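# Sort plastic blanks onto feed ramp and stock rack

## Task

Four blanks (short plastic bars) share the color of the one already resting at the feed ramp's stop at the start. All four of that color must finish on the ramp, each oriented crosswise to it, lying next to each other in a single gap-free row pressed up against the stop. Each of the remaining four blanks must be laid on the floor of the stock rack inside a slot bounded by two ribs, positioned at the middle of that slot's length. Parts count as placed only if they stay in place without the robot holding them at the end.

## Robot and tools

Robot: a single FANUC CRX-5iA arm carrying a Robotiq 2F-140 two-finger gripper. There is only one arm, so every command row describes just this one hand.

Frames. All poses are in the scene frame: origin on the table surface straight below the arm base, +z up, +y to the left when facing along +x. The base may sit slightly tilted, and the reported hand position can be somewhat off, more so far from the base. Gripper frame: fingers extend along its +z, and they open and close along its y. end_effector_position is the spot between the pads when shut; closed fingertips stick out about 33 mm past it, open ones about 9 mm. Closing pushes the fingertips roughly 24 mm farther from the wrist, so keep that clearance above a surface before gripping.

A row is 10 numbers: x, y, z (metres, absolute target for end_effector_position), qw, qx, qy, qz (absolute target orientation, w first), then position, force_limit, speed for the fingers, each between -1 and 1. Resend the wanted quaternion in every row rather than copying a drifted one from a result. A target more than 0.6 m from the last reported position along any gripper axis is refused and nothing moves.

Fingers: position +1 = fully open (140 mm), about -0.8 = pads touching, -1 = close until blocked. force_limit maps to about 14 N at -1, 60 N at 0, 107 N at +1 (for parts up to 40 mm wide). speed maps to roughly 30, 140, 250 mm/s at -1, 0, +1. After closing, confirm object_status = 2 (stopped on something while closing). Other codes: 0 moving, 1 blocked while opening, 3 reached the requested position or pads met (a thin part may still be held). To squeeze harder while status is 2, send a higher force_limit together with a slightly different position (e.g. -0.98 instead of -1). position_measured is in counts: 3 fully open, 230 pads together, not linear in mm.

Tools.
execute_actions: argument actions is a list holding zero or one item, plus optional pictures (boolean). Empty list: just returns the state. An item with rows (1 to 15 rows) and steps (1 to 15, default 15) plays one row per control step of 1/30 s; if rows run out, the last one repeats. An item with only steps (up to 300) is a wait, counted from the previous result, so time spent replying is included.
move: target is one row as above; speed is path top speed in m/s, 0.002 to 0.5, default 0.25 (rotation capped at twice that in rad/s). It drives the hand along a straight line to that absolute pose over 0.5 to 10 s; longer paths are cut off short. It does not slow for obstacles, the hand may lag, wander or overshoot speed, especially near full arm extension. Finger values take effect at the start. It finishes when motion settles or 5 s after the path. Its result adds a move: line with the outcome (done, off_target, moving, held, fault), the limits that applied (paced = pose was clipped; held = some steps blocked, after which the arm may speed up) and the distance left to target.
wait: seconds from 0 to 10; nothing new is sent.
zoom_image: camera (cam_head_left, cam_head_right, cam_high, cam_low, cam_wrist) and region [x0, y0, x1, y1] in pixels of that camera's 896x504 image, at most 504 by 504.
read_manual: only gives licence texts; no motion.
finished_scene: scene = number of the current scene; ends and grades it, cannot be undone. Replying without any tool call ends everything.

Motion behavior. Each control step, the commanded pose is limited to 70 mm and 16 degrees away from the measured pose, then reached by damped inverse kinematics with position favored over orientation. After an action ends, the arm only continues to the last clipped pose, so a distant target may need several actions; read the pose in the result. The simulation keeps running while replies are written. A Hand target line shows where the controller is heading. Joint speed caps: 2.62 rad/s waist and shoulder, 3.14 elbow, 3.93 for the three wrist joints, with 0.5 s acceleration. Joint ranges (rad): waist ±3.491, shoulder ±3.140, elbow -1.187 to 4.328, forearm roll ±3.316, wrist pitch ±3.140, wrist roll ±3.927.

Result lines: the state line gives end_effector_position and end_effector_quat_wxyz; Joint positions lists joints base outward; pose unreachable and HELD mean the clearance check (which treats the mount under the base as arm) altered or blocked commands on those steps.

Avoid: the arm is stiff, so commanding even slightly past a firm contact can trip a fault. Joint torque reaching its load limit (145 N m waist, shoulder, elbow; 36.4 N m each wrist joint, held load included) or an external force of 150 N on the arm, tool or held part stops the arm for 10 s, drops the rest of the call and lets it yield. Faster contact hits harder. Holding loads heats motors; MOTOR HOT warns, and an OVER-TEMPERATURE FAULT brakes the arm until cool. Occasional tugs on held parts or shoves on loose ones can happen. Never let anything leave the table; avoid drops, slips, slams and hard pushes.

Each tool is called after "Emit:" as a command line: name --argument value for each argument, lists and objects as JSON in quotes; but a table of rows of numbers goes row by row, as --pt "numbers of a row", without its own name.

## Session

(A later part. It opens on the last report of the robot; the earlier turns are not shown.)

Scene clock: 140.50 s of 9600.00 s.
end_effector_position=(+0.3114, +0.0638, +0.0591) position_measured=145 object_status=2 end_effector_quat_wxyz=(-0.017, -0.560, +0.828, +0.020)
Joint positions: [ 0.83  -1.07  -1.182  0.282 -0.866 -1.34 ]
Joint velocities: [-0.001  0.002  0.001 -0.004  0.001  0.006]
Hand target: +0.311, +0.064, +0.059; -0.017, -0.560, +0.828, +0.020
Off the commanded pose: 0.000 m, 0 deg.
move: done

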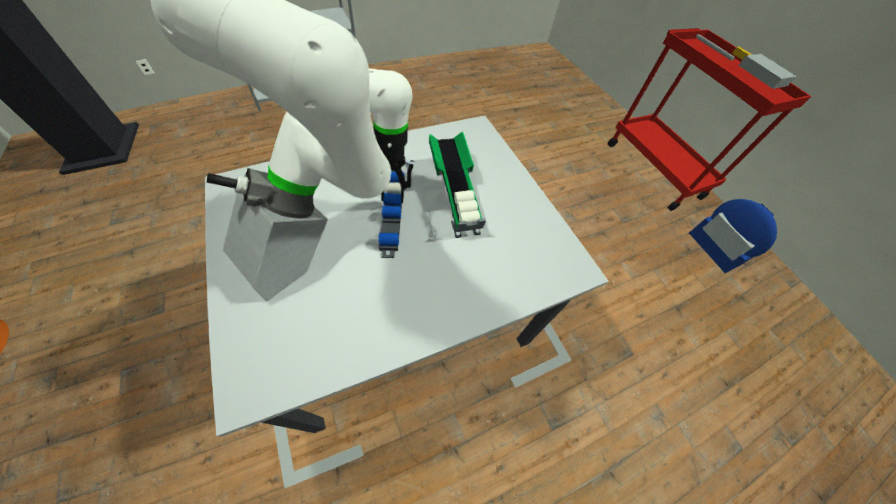

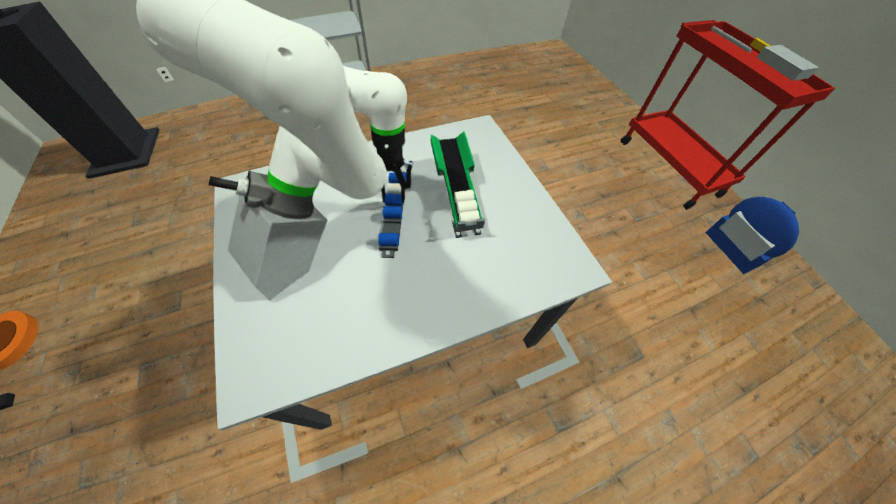

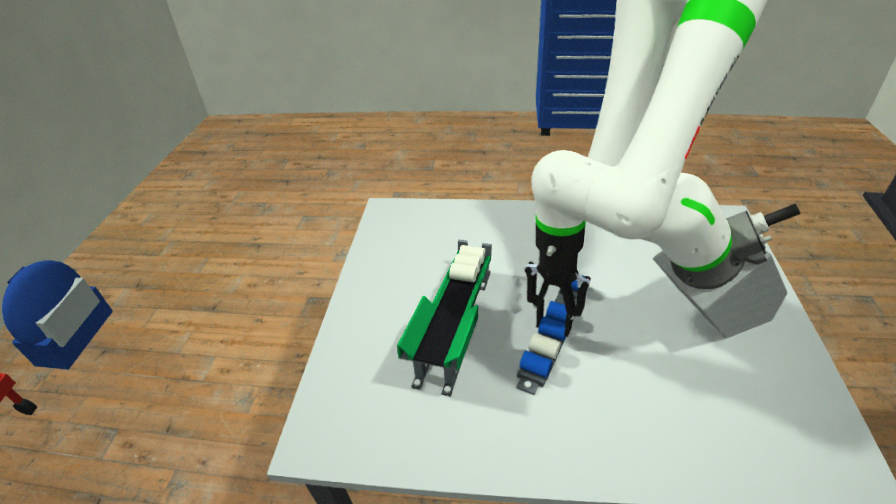

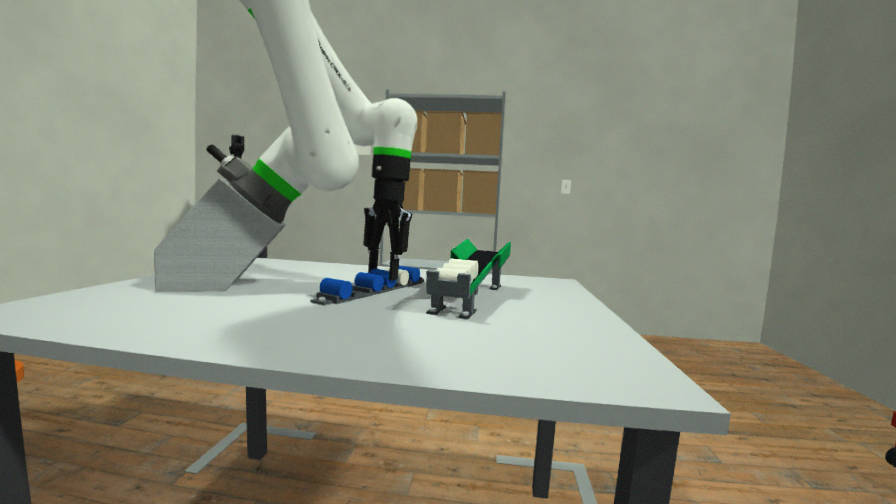

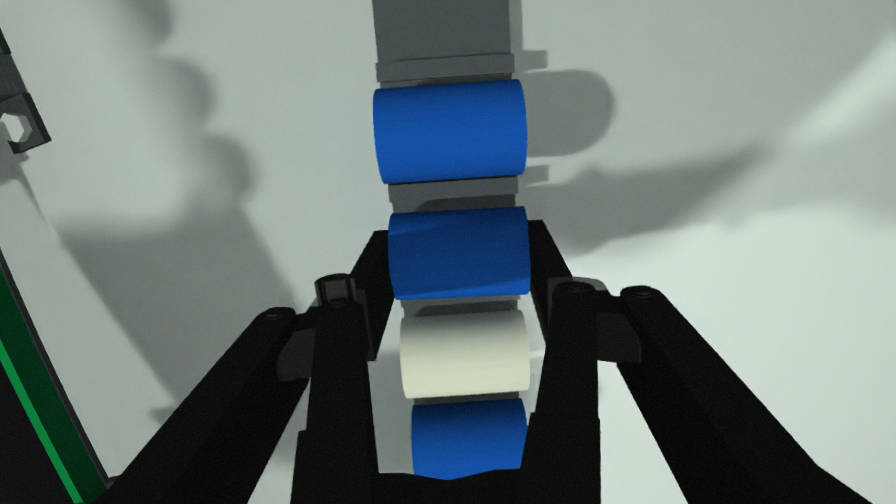

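Emit:
execute_actions --actions '[{"rows":[[0.3115,0.064,0.0585,-0.017,-0.560,0.828,0.02,-0.087,-1,-1]],"steps":12}]' --pictures false

Emit:
execute_actions --actions '[{"rows":[[0.3115,0.064,0.0585,-0.017,-0.560,0.828,0.02,0.18,-1,-0.8]],"steps":12}]' --pictures false

Emit:
move --target '[0.332,0.113,0.056,-0.017,-0.560,0.828,0.02,0.18,-1,-0.8]' --speed 0.05

Scene clock: 145.10 s of 9600.00 s.
end_effector_position=(+0.3115, +0.0640, +0.0585) position_measured=140 object_status=0 end_effector_quat_wxyz=(-0.017, -0.560, +0.828, +0.020)
Joint positions: [ 0.828 -1.066 -1.182  0.281 -0.862 -1.337]
Joint velocities: [ 0.    -0.     0.    -0.    -0.001 -0.001]
Hand target: +0.311, +0.064, +0.059; -0.017, -0.560, +0.828, +0.020
Off the commanded pose: 0.000 m, 0 deg.
Steps of this call (steps 1 to 90: nothing new was sent; then 1.20 s passed at rest; steps 91 to 102: all 12 steps of this action). Readings (end_effector_position | what the end effector reports):
91: (+0.3113, +0.0638, +0.0591) | position_measured=145 object_status=0
92: (+0.3114, +0.0639, +0.0589) | position_measured=145 object_status=0
94: (+0.3115, +0.0640, +0.0586) | position_measured=142 object_status=0
98: (+0.3115, +0.0640, +0.0585) | position_measured=140 object_status=0
102: the state above

Scene clock: 145.50 s of 9600.00 s.
end_effector_position=(+0.3115, +0.0640, +0.0585) position_measured=111 object_status=0 end_effector_quat_wxyz=(-0.017, -0.560, +0.828, +0.020)
Joint positions: [ 0.828 -1.066 -1.182  0.281 -0.861 -1.337]
Joint velocities: [-0.     0.    -0.    -0.     0.    -0.001]
Hand target: +0.311, +0.064, +0.058; -0.017, -0.560, +0.828, +0.020
Off the commanded pose: 0.000 m, 0 deg.
Steps of this call (steps 1 to 12: all 12 steps of this action). Readings (end_effector_position | what the end effector reports):
1: (+0.3115, +0.0640, +0.0585) | position_measured=140 object_status=0
2: (+0.3115, +0.0640, +0.0585) | position_measured=140 object_status=0
4: (+0.3115, +0.0640, +0.0585) | position_measured=134 object_status=0
8: (+0.3115, +0.0640, +0.0585) | position_measured=123 object_status=0
12: the state above

Scene clock: 147.10 s of 9600.00 s.
end_effector_position=(+0.3319, +0.1129, +0.0560) position_measured=107 object_status=3 end_effector_quat_wxyz=(-0.017, -0.560, +0.828, +0.020)
Joint positions: [ 0.966 -0.939 -1.137  0.399 -0.831 -1.546]
Joint velocities: [ 0.001  0.001 -0.     0.001  0.001 -0.001]
Hand target: +0.332, +0.113, +0.056; -0.017, -0.560, +0.828, +0.020
Off the commanded pose: 0.000 m, 0 deg.
move: done

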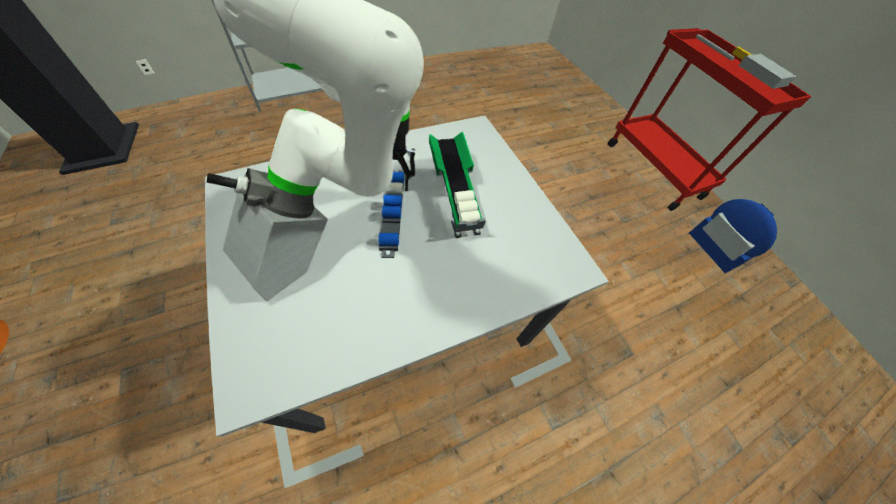

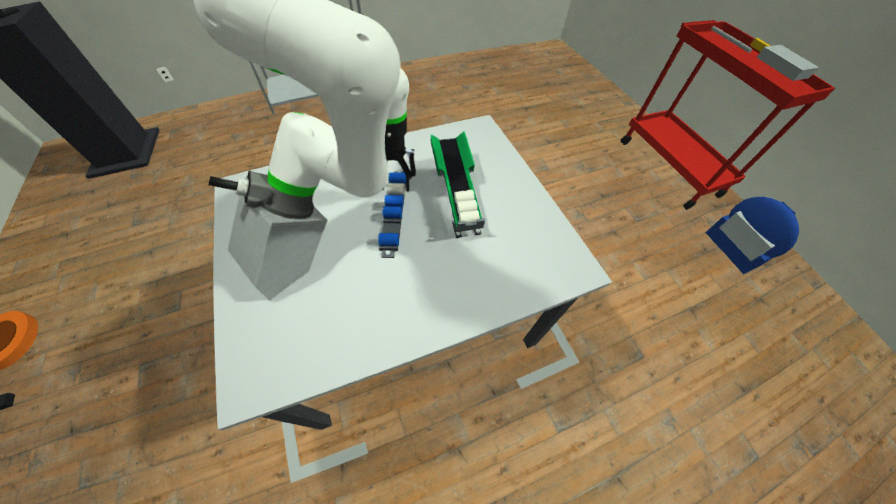

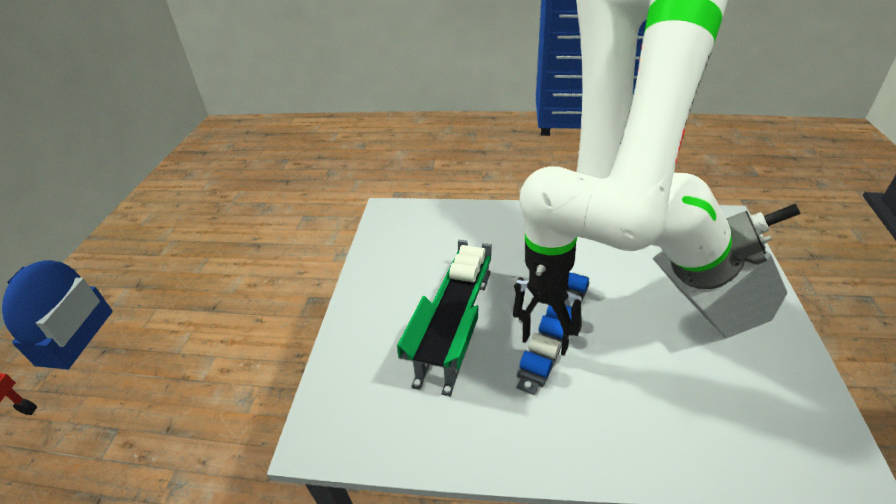

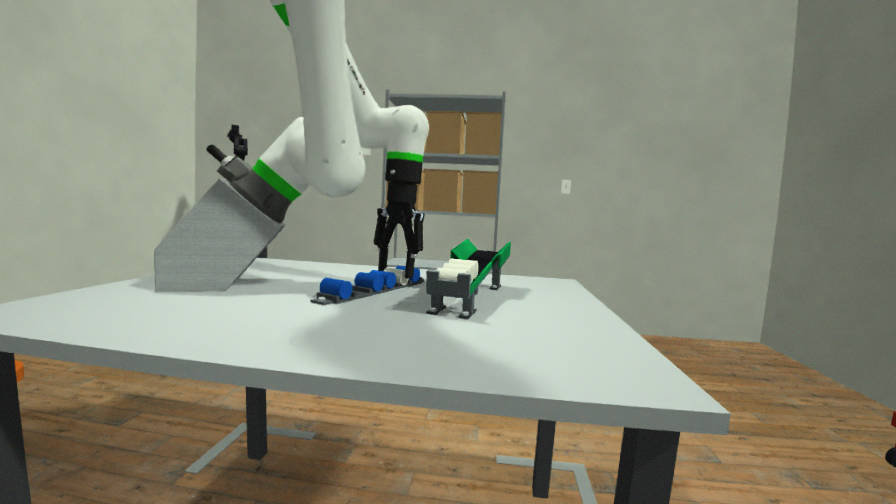

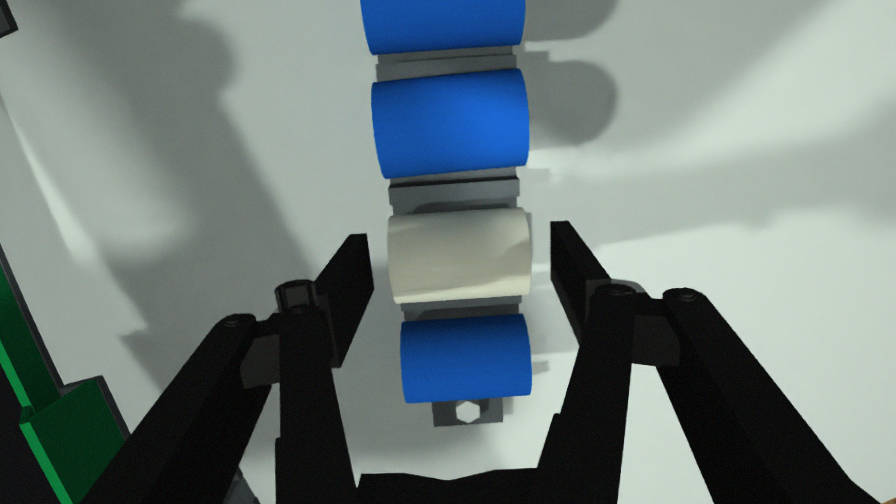

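Emit:
execute_actions --actions '[{"rows":[[0.332,0.1142,0.056,-0.017,-0.560,0.828,0.02,-1,0.2,-0.6]],"steps":15}]' --pictures false

Emit:
move --target '[0.348,0.108,0.105,-0.017,-0.560,0.828,0.02,-1,0.2,-0.6]' --speed 0.05

Emit:
move --target '[0.44,0.01,0.17,0,0.62,-0.785,0,-1,0.2,-0.6]' --speed 0.15

Emit:
move --target '[0.529,-0.009,0.16,0,0.65,-0.76,0,-1,0.2,-0.6]' --speed 0.12

Emit:
move --target '[0.5288,-0.009,0.1225,0,0.65,-0.76,0,-1,0.2,-0.6]' --speed 0.03

Scene clock: 155.33 s of 9600.00 s.
end_effector_position=(+0.3322, +0.1143, +0.0561) position_measured=145 object_status=0 end_effector_quat_wxyz=(-0.017, -0.560, +0.828, +0.020)
Joint positions: [ 0.97  -0.938 -1.136  0.401 -0.831 -1.551]
Joint velocities: [ 0.    -0.     0.001  0.     0.001  0.002]
Hand target: +0.332, +0.114, +0.056; -0.017, -0.560, +0.828, +0.020
Off the commanded pose: 0.000 m, 0 deg.
Steps of this call (steps 1 to 90: nothing new was sent; then 4.73 s passed at rest; steps 91 to 105: all 15 steps of this action). Readings (end_effector_position | what the end effector reports):
91: (+0.3319, +0.1129, +0.0560) | position_measured=107 object_status=0
92: (+0.3319, +0.1134, +0.0560) | position_measured=108 object_status=0
94: (+0.3320, +0.1141, +0.0560) | position_measured=116 object_status=0
98: (+0.3320, +0.1143, +0.0560) | position_measured=132 object_status=0
105: the state above

Scene clock: 156.90 s of 9600.00 s.
end_effector_position=(+0.3482, +0.1083, +0.1049) position_measured=145 object_status=2 end_effector_quat_wxyz=(-0.017, -0.560, +0.828, +0.020)
Joint positions: [ 1.007 -1.059 -1.045  0.364 -1.041 -1.495]
Joint velocities: [ 0.002 -0.001 -0.001  0.002 -0.    -0.004]
Hand target: +0.348, +0.108, +0.105; -0.017, -0.560, +0.828, +0.020
Off the commanded pose: 0.000 m, 0 deg.
move: done

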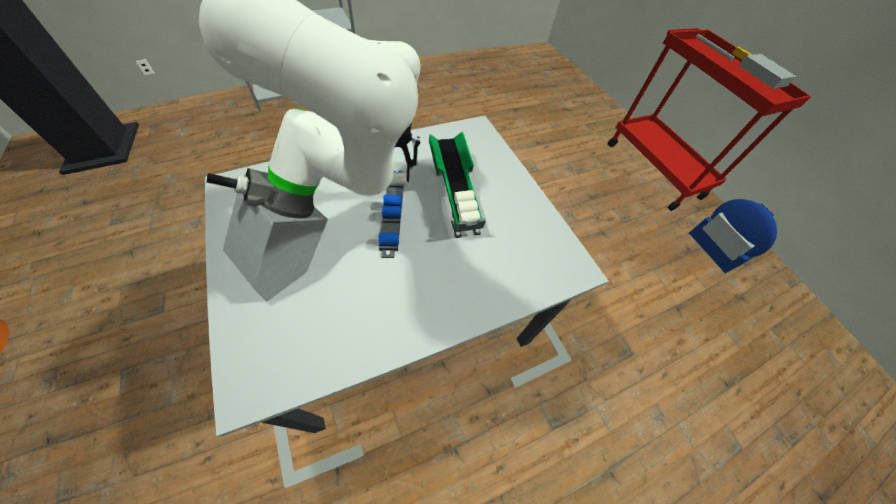

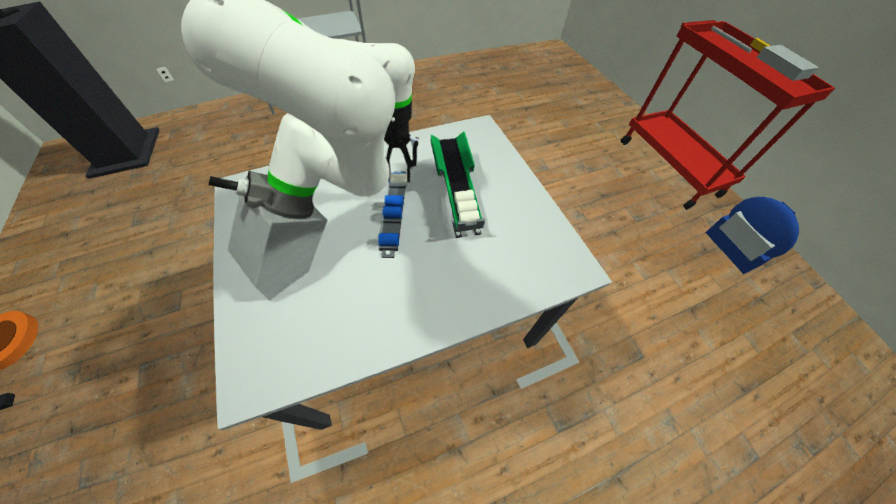

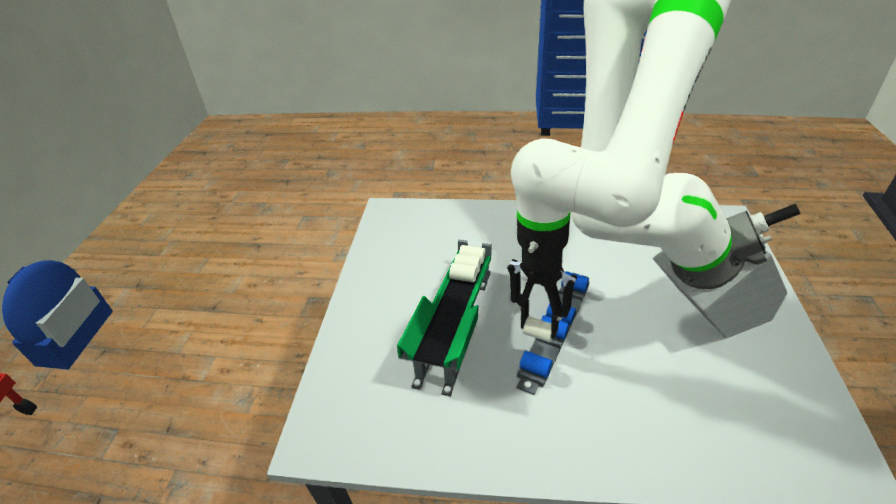

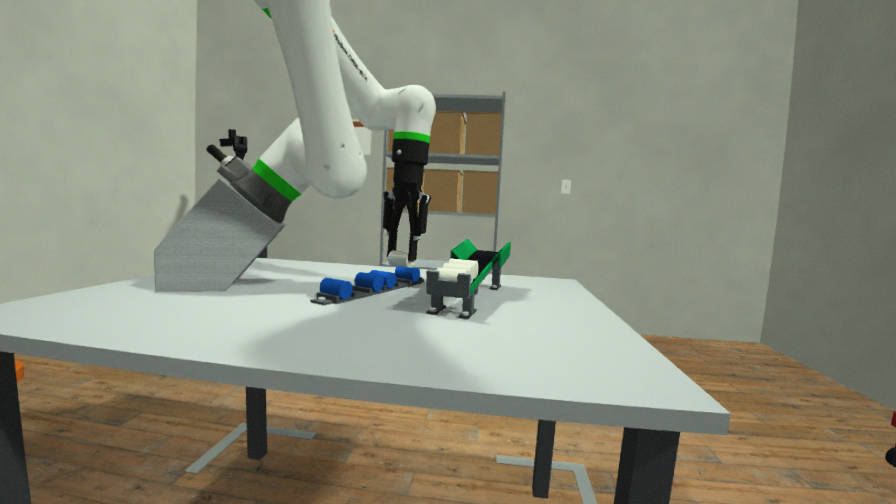

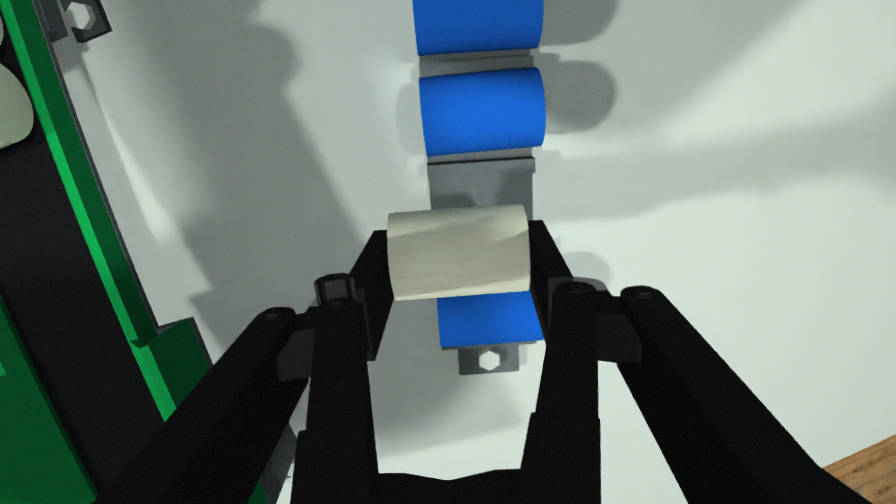

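Scene clock: 158.67 s of 9600.00 s.
end_effector_position=(+0.4407, +0.0105, +0.1693) position_measured=145 object_status=2 end_effector_quat_wxyz=(+0.001, -0.619, +0.786, +0.001)
Joint positions: [ 0.041 -0.707 -0.604 -0.272 -1.04  -0.237]
Joint velocities: [-0.017  0.007  0.007 -0.017 -0.005  0.02 ]
Hand target: +0.441, +0.010, +0.169; +0.001, -0.619, +0.786, +0.001
Off the commanded pose: 0.001 m, 0 deg.
move: done

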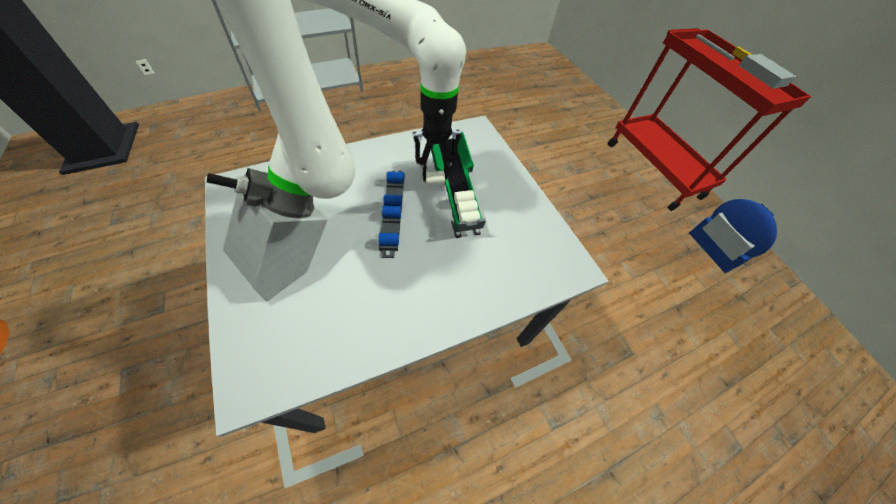

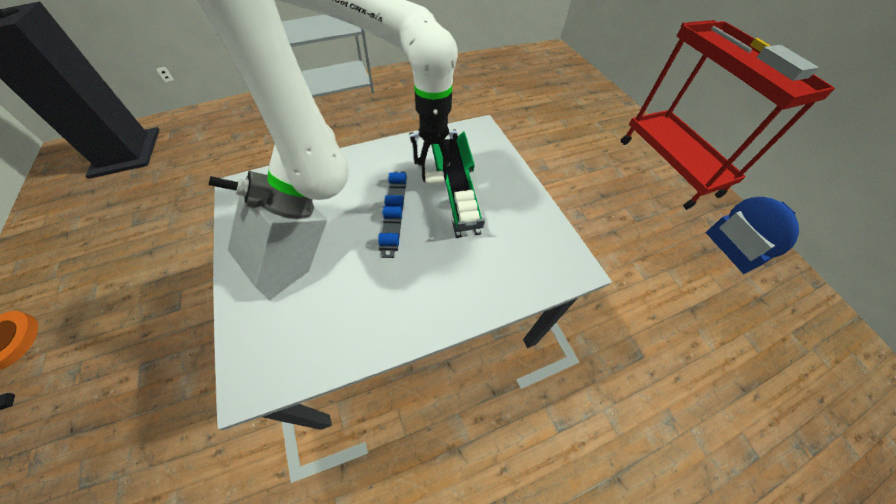

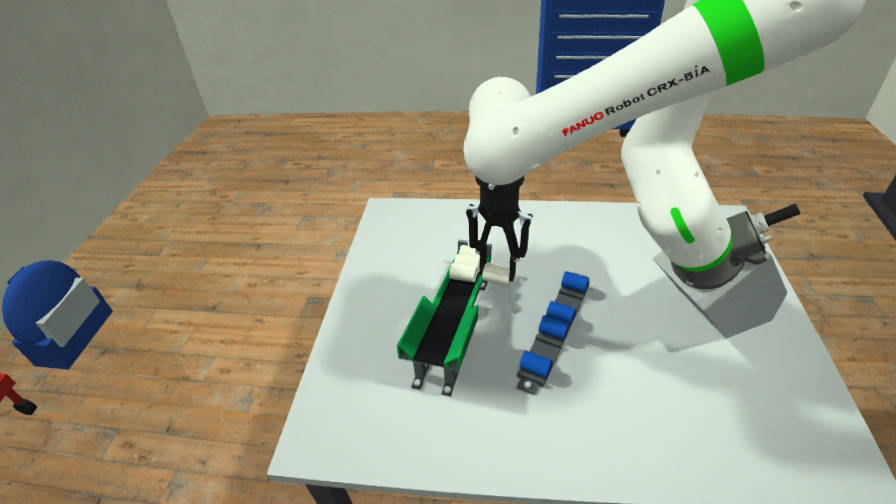

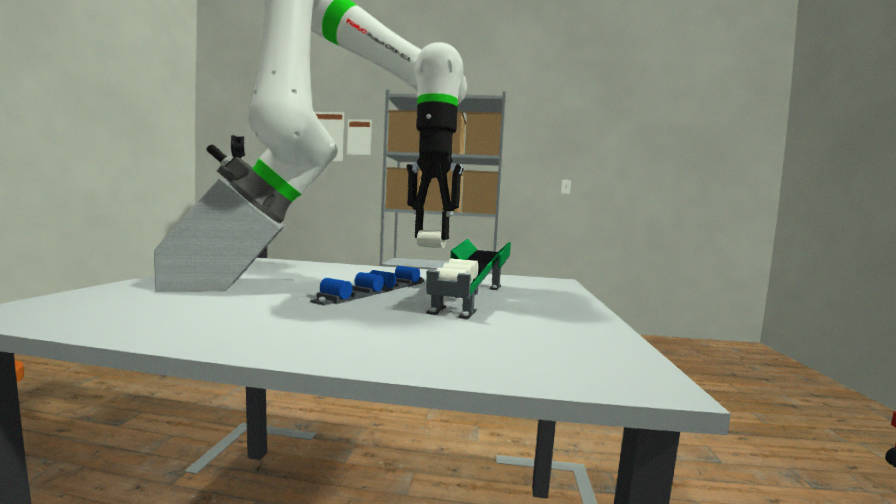

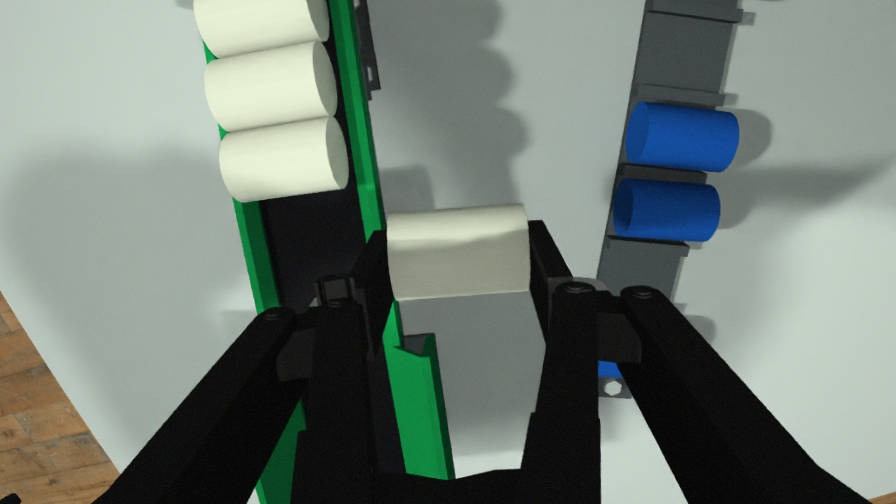

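Scene clock: 159.80 s of 9600.00 s.
end_effector_position=(+0.5290, -0.0088, +0.1596) position_measured=145 object_status=2 end_effector_quat_wxyz=(+0.000, -0.650, +0.760, +0.000)
Joint positions: [-0.082 -0.435 -0.359 -0.353 -1.051 -0.013]
Joint velocities: [-0.     0.001  0.002 -0.001 -0.002  0.002]
Hand target: +0.529, -0.009, +0.160; +0.000, -0.650, +0.760, +0.000
Off the commanded pose: 0.000 m, 0 deg.
move: done

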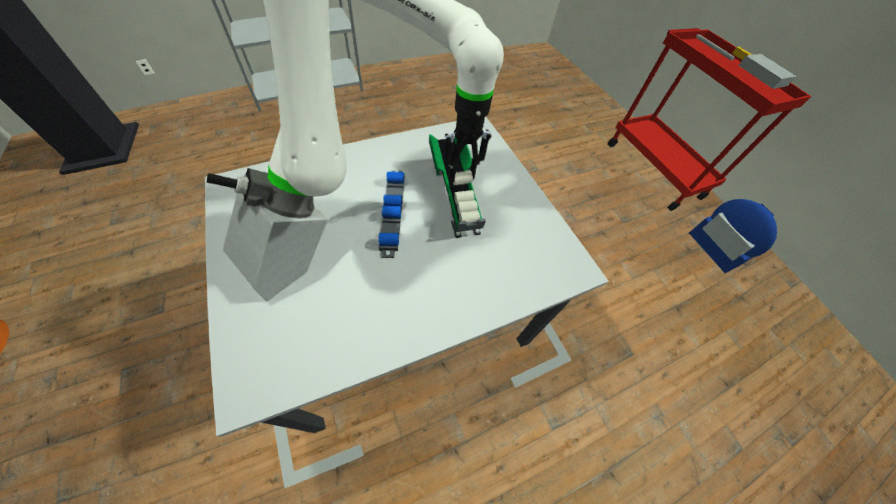

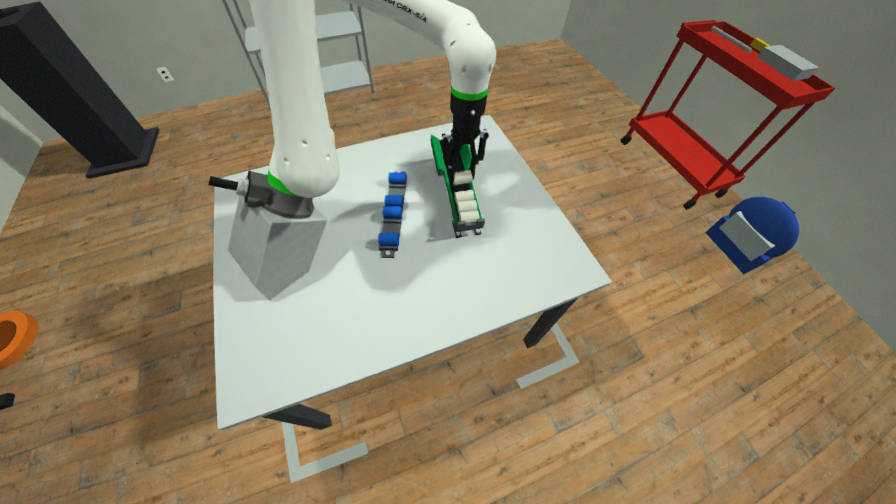

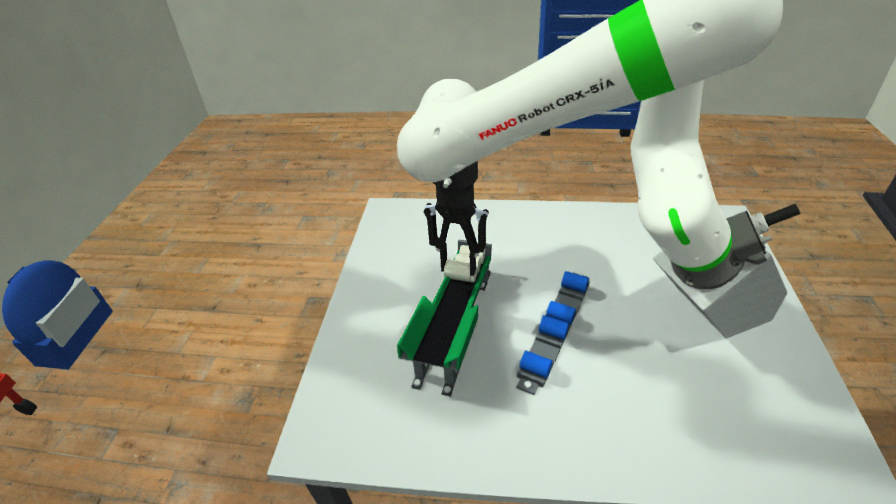

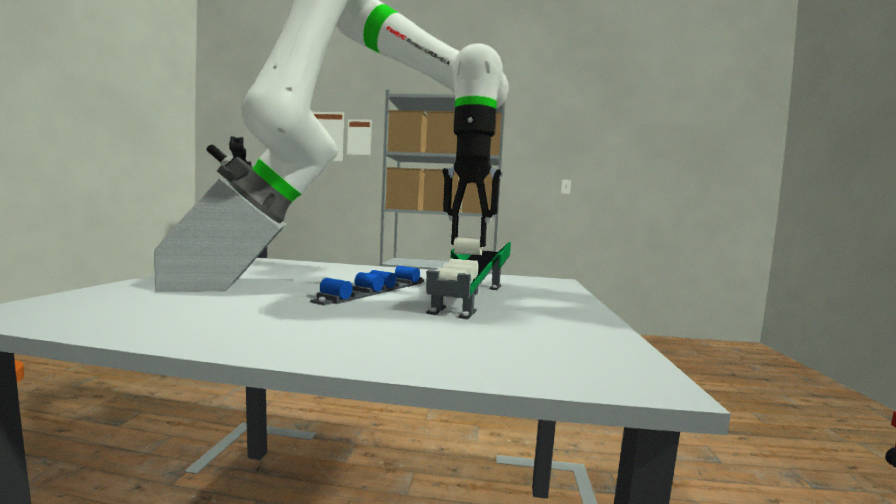

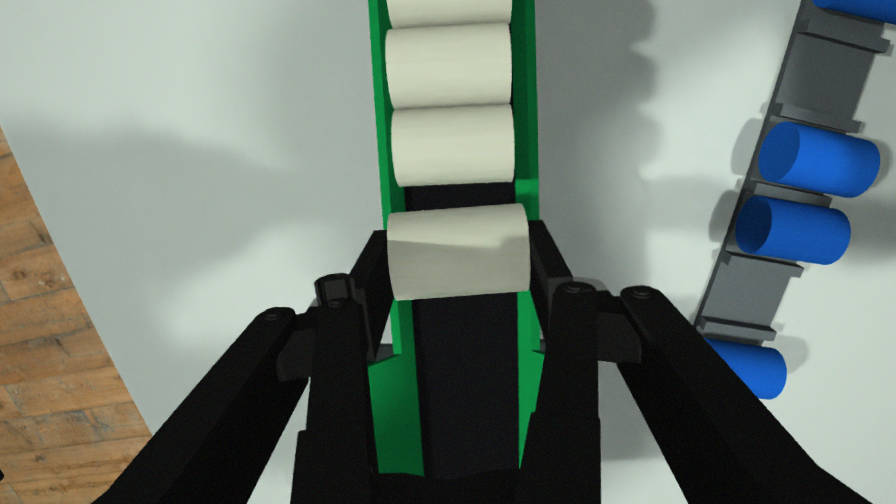

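Scene clock: 161.30 s of 9600.00 s.
end_effector_position=(+0.5286, -0.0090, +0.1226) position_measured=145 object_status=2 end_effector_quat_wxyz=(-0.000, -0.650, +0.760, -0.000)
Joint positions: [-0.04  -0.386 -0.398 -0.345 -0.955 -0.024]
Joint velocities: [ 0.     0.     0.    -0.    -0.001  0.001]
Hand target: +0.529, -0.009, +0.123; -0.000, -0.650, +0.760, -0.000
Off the commanded pose: 0.000 m, 0 deg.
move: done

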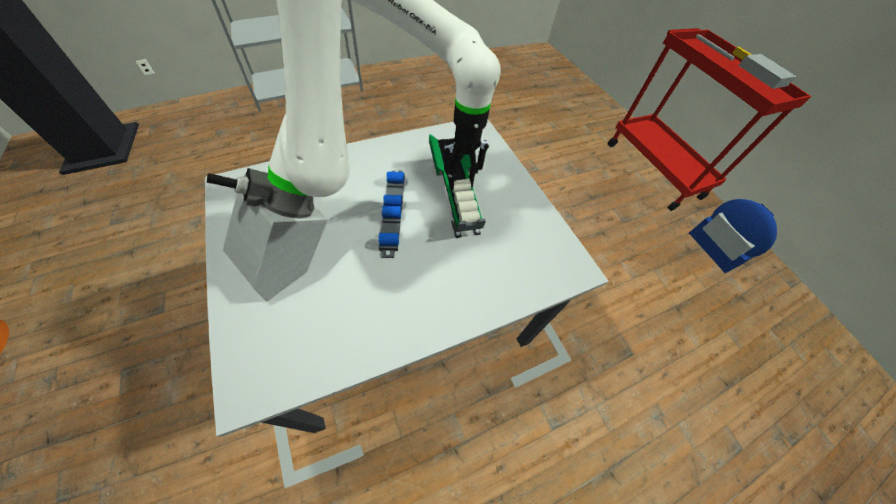

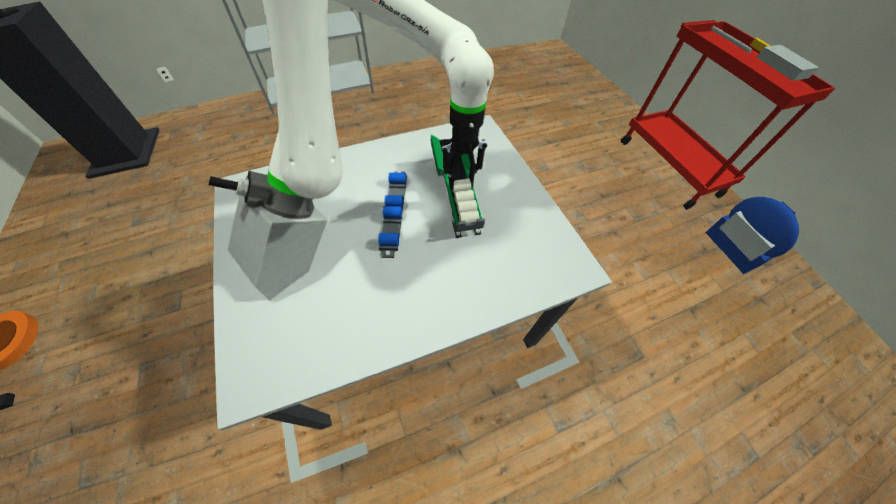

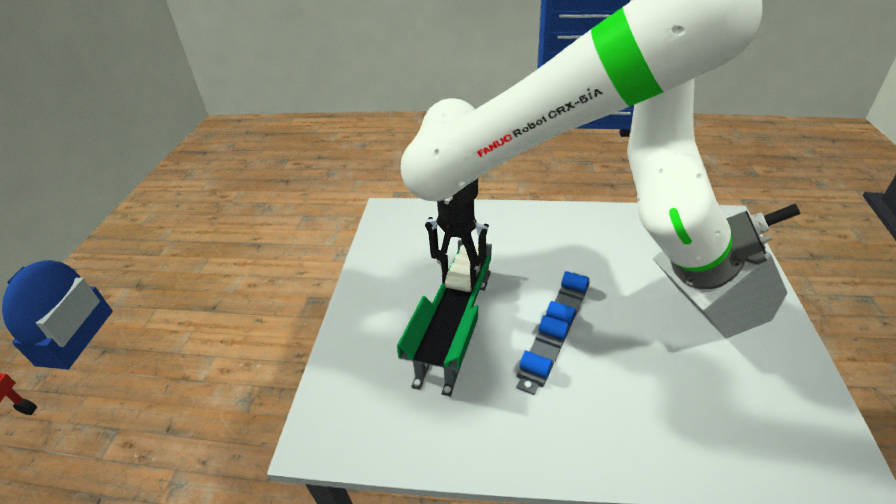

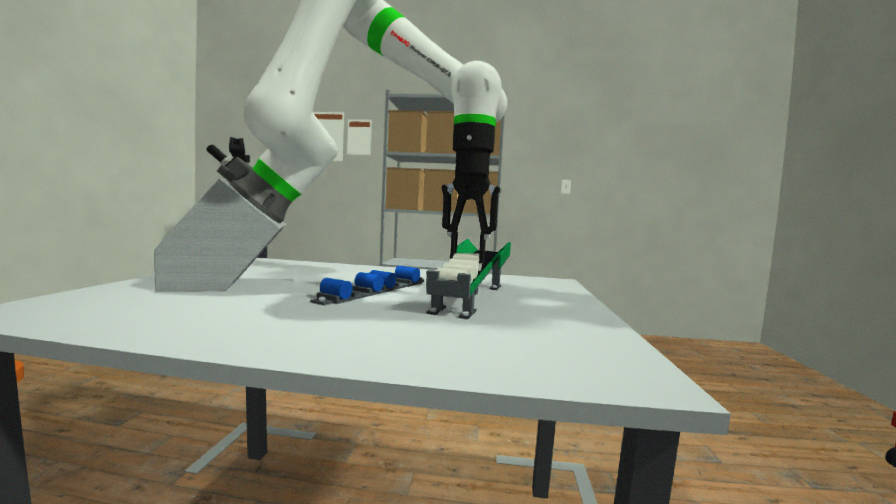

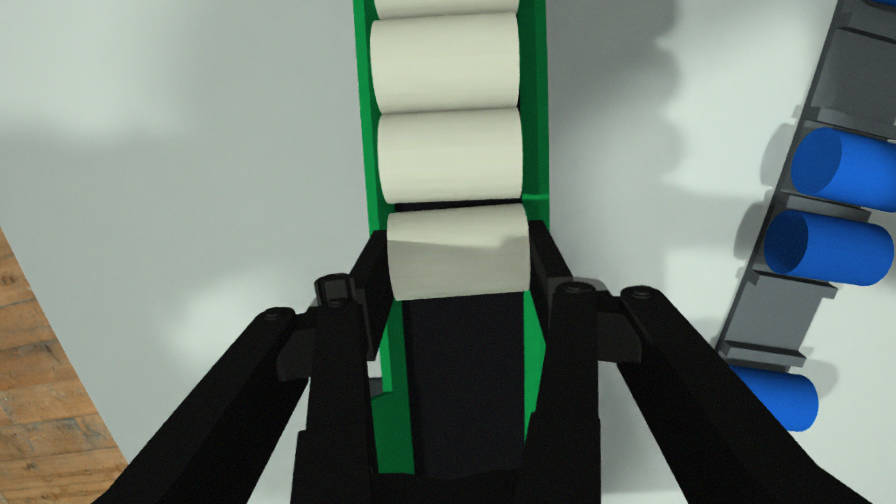

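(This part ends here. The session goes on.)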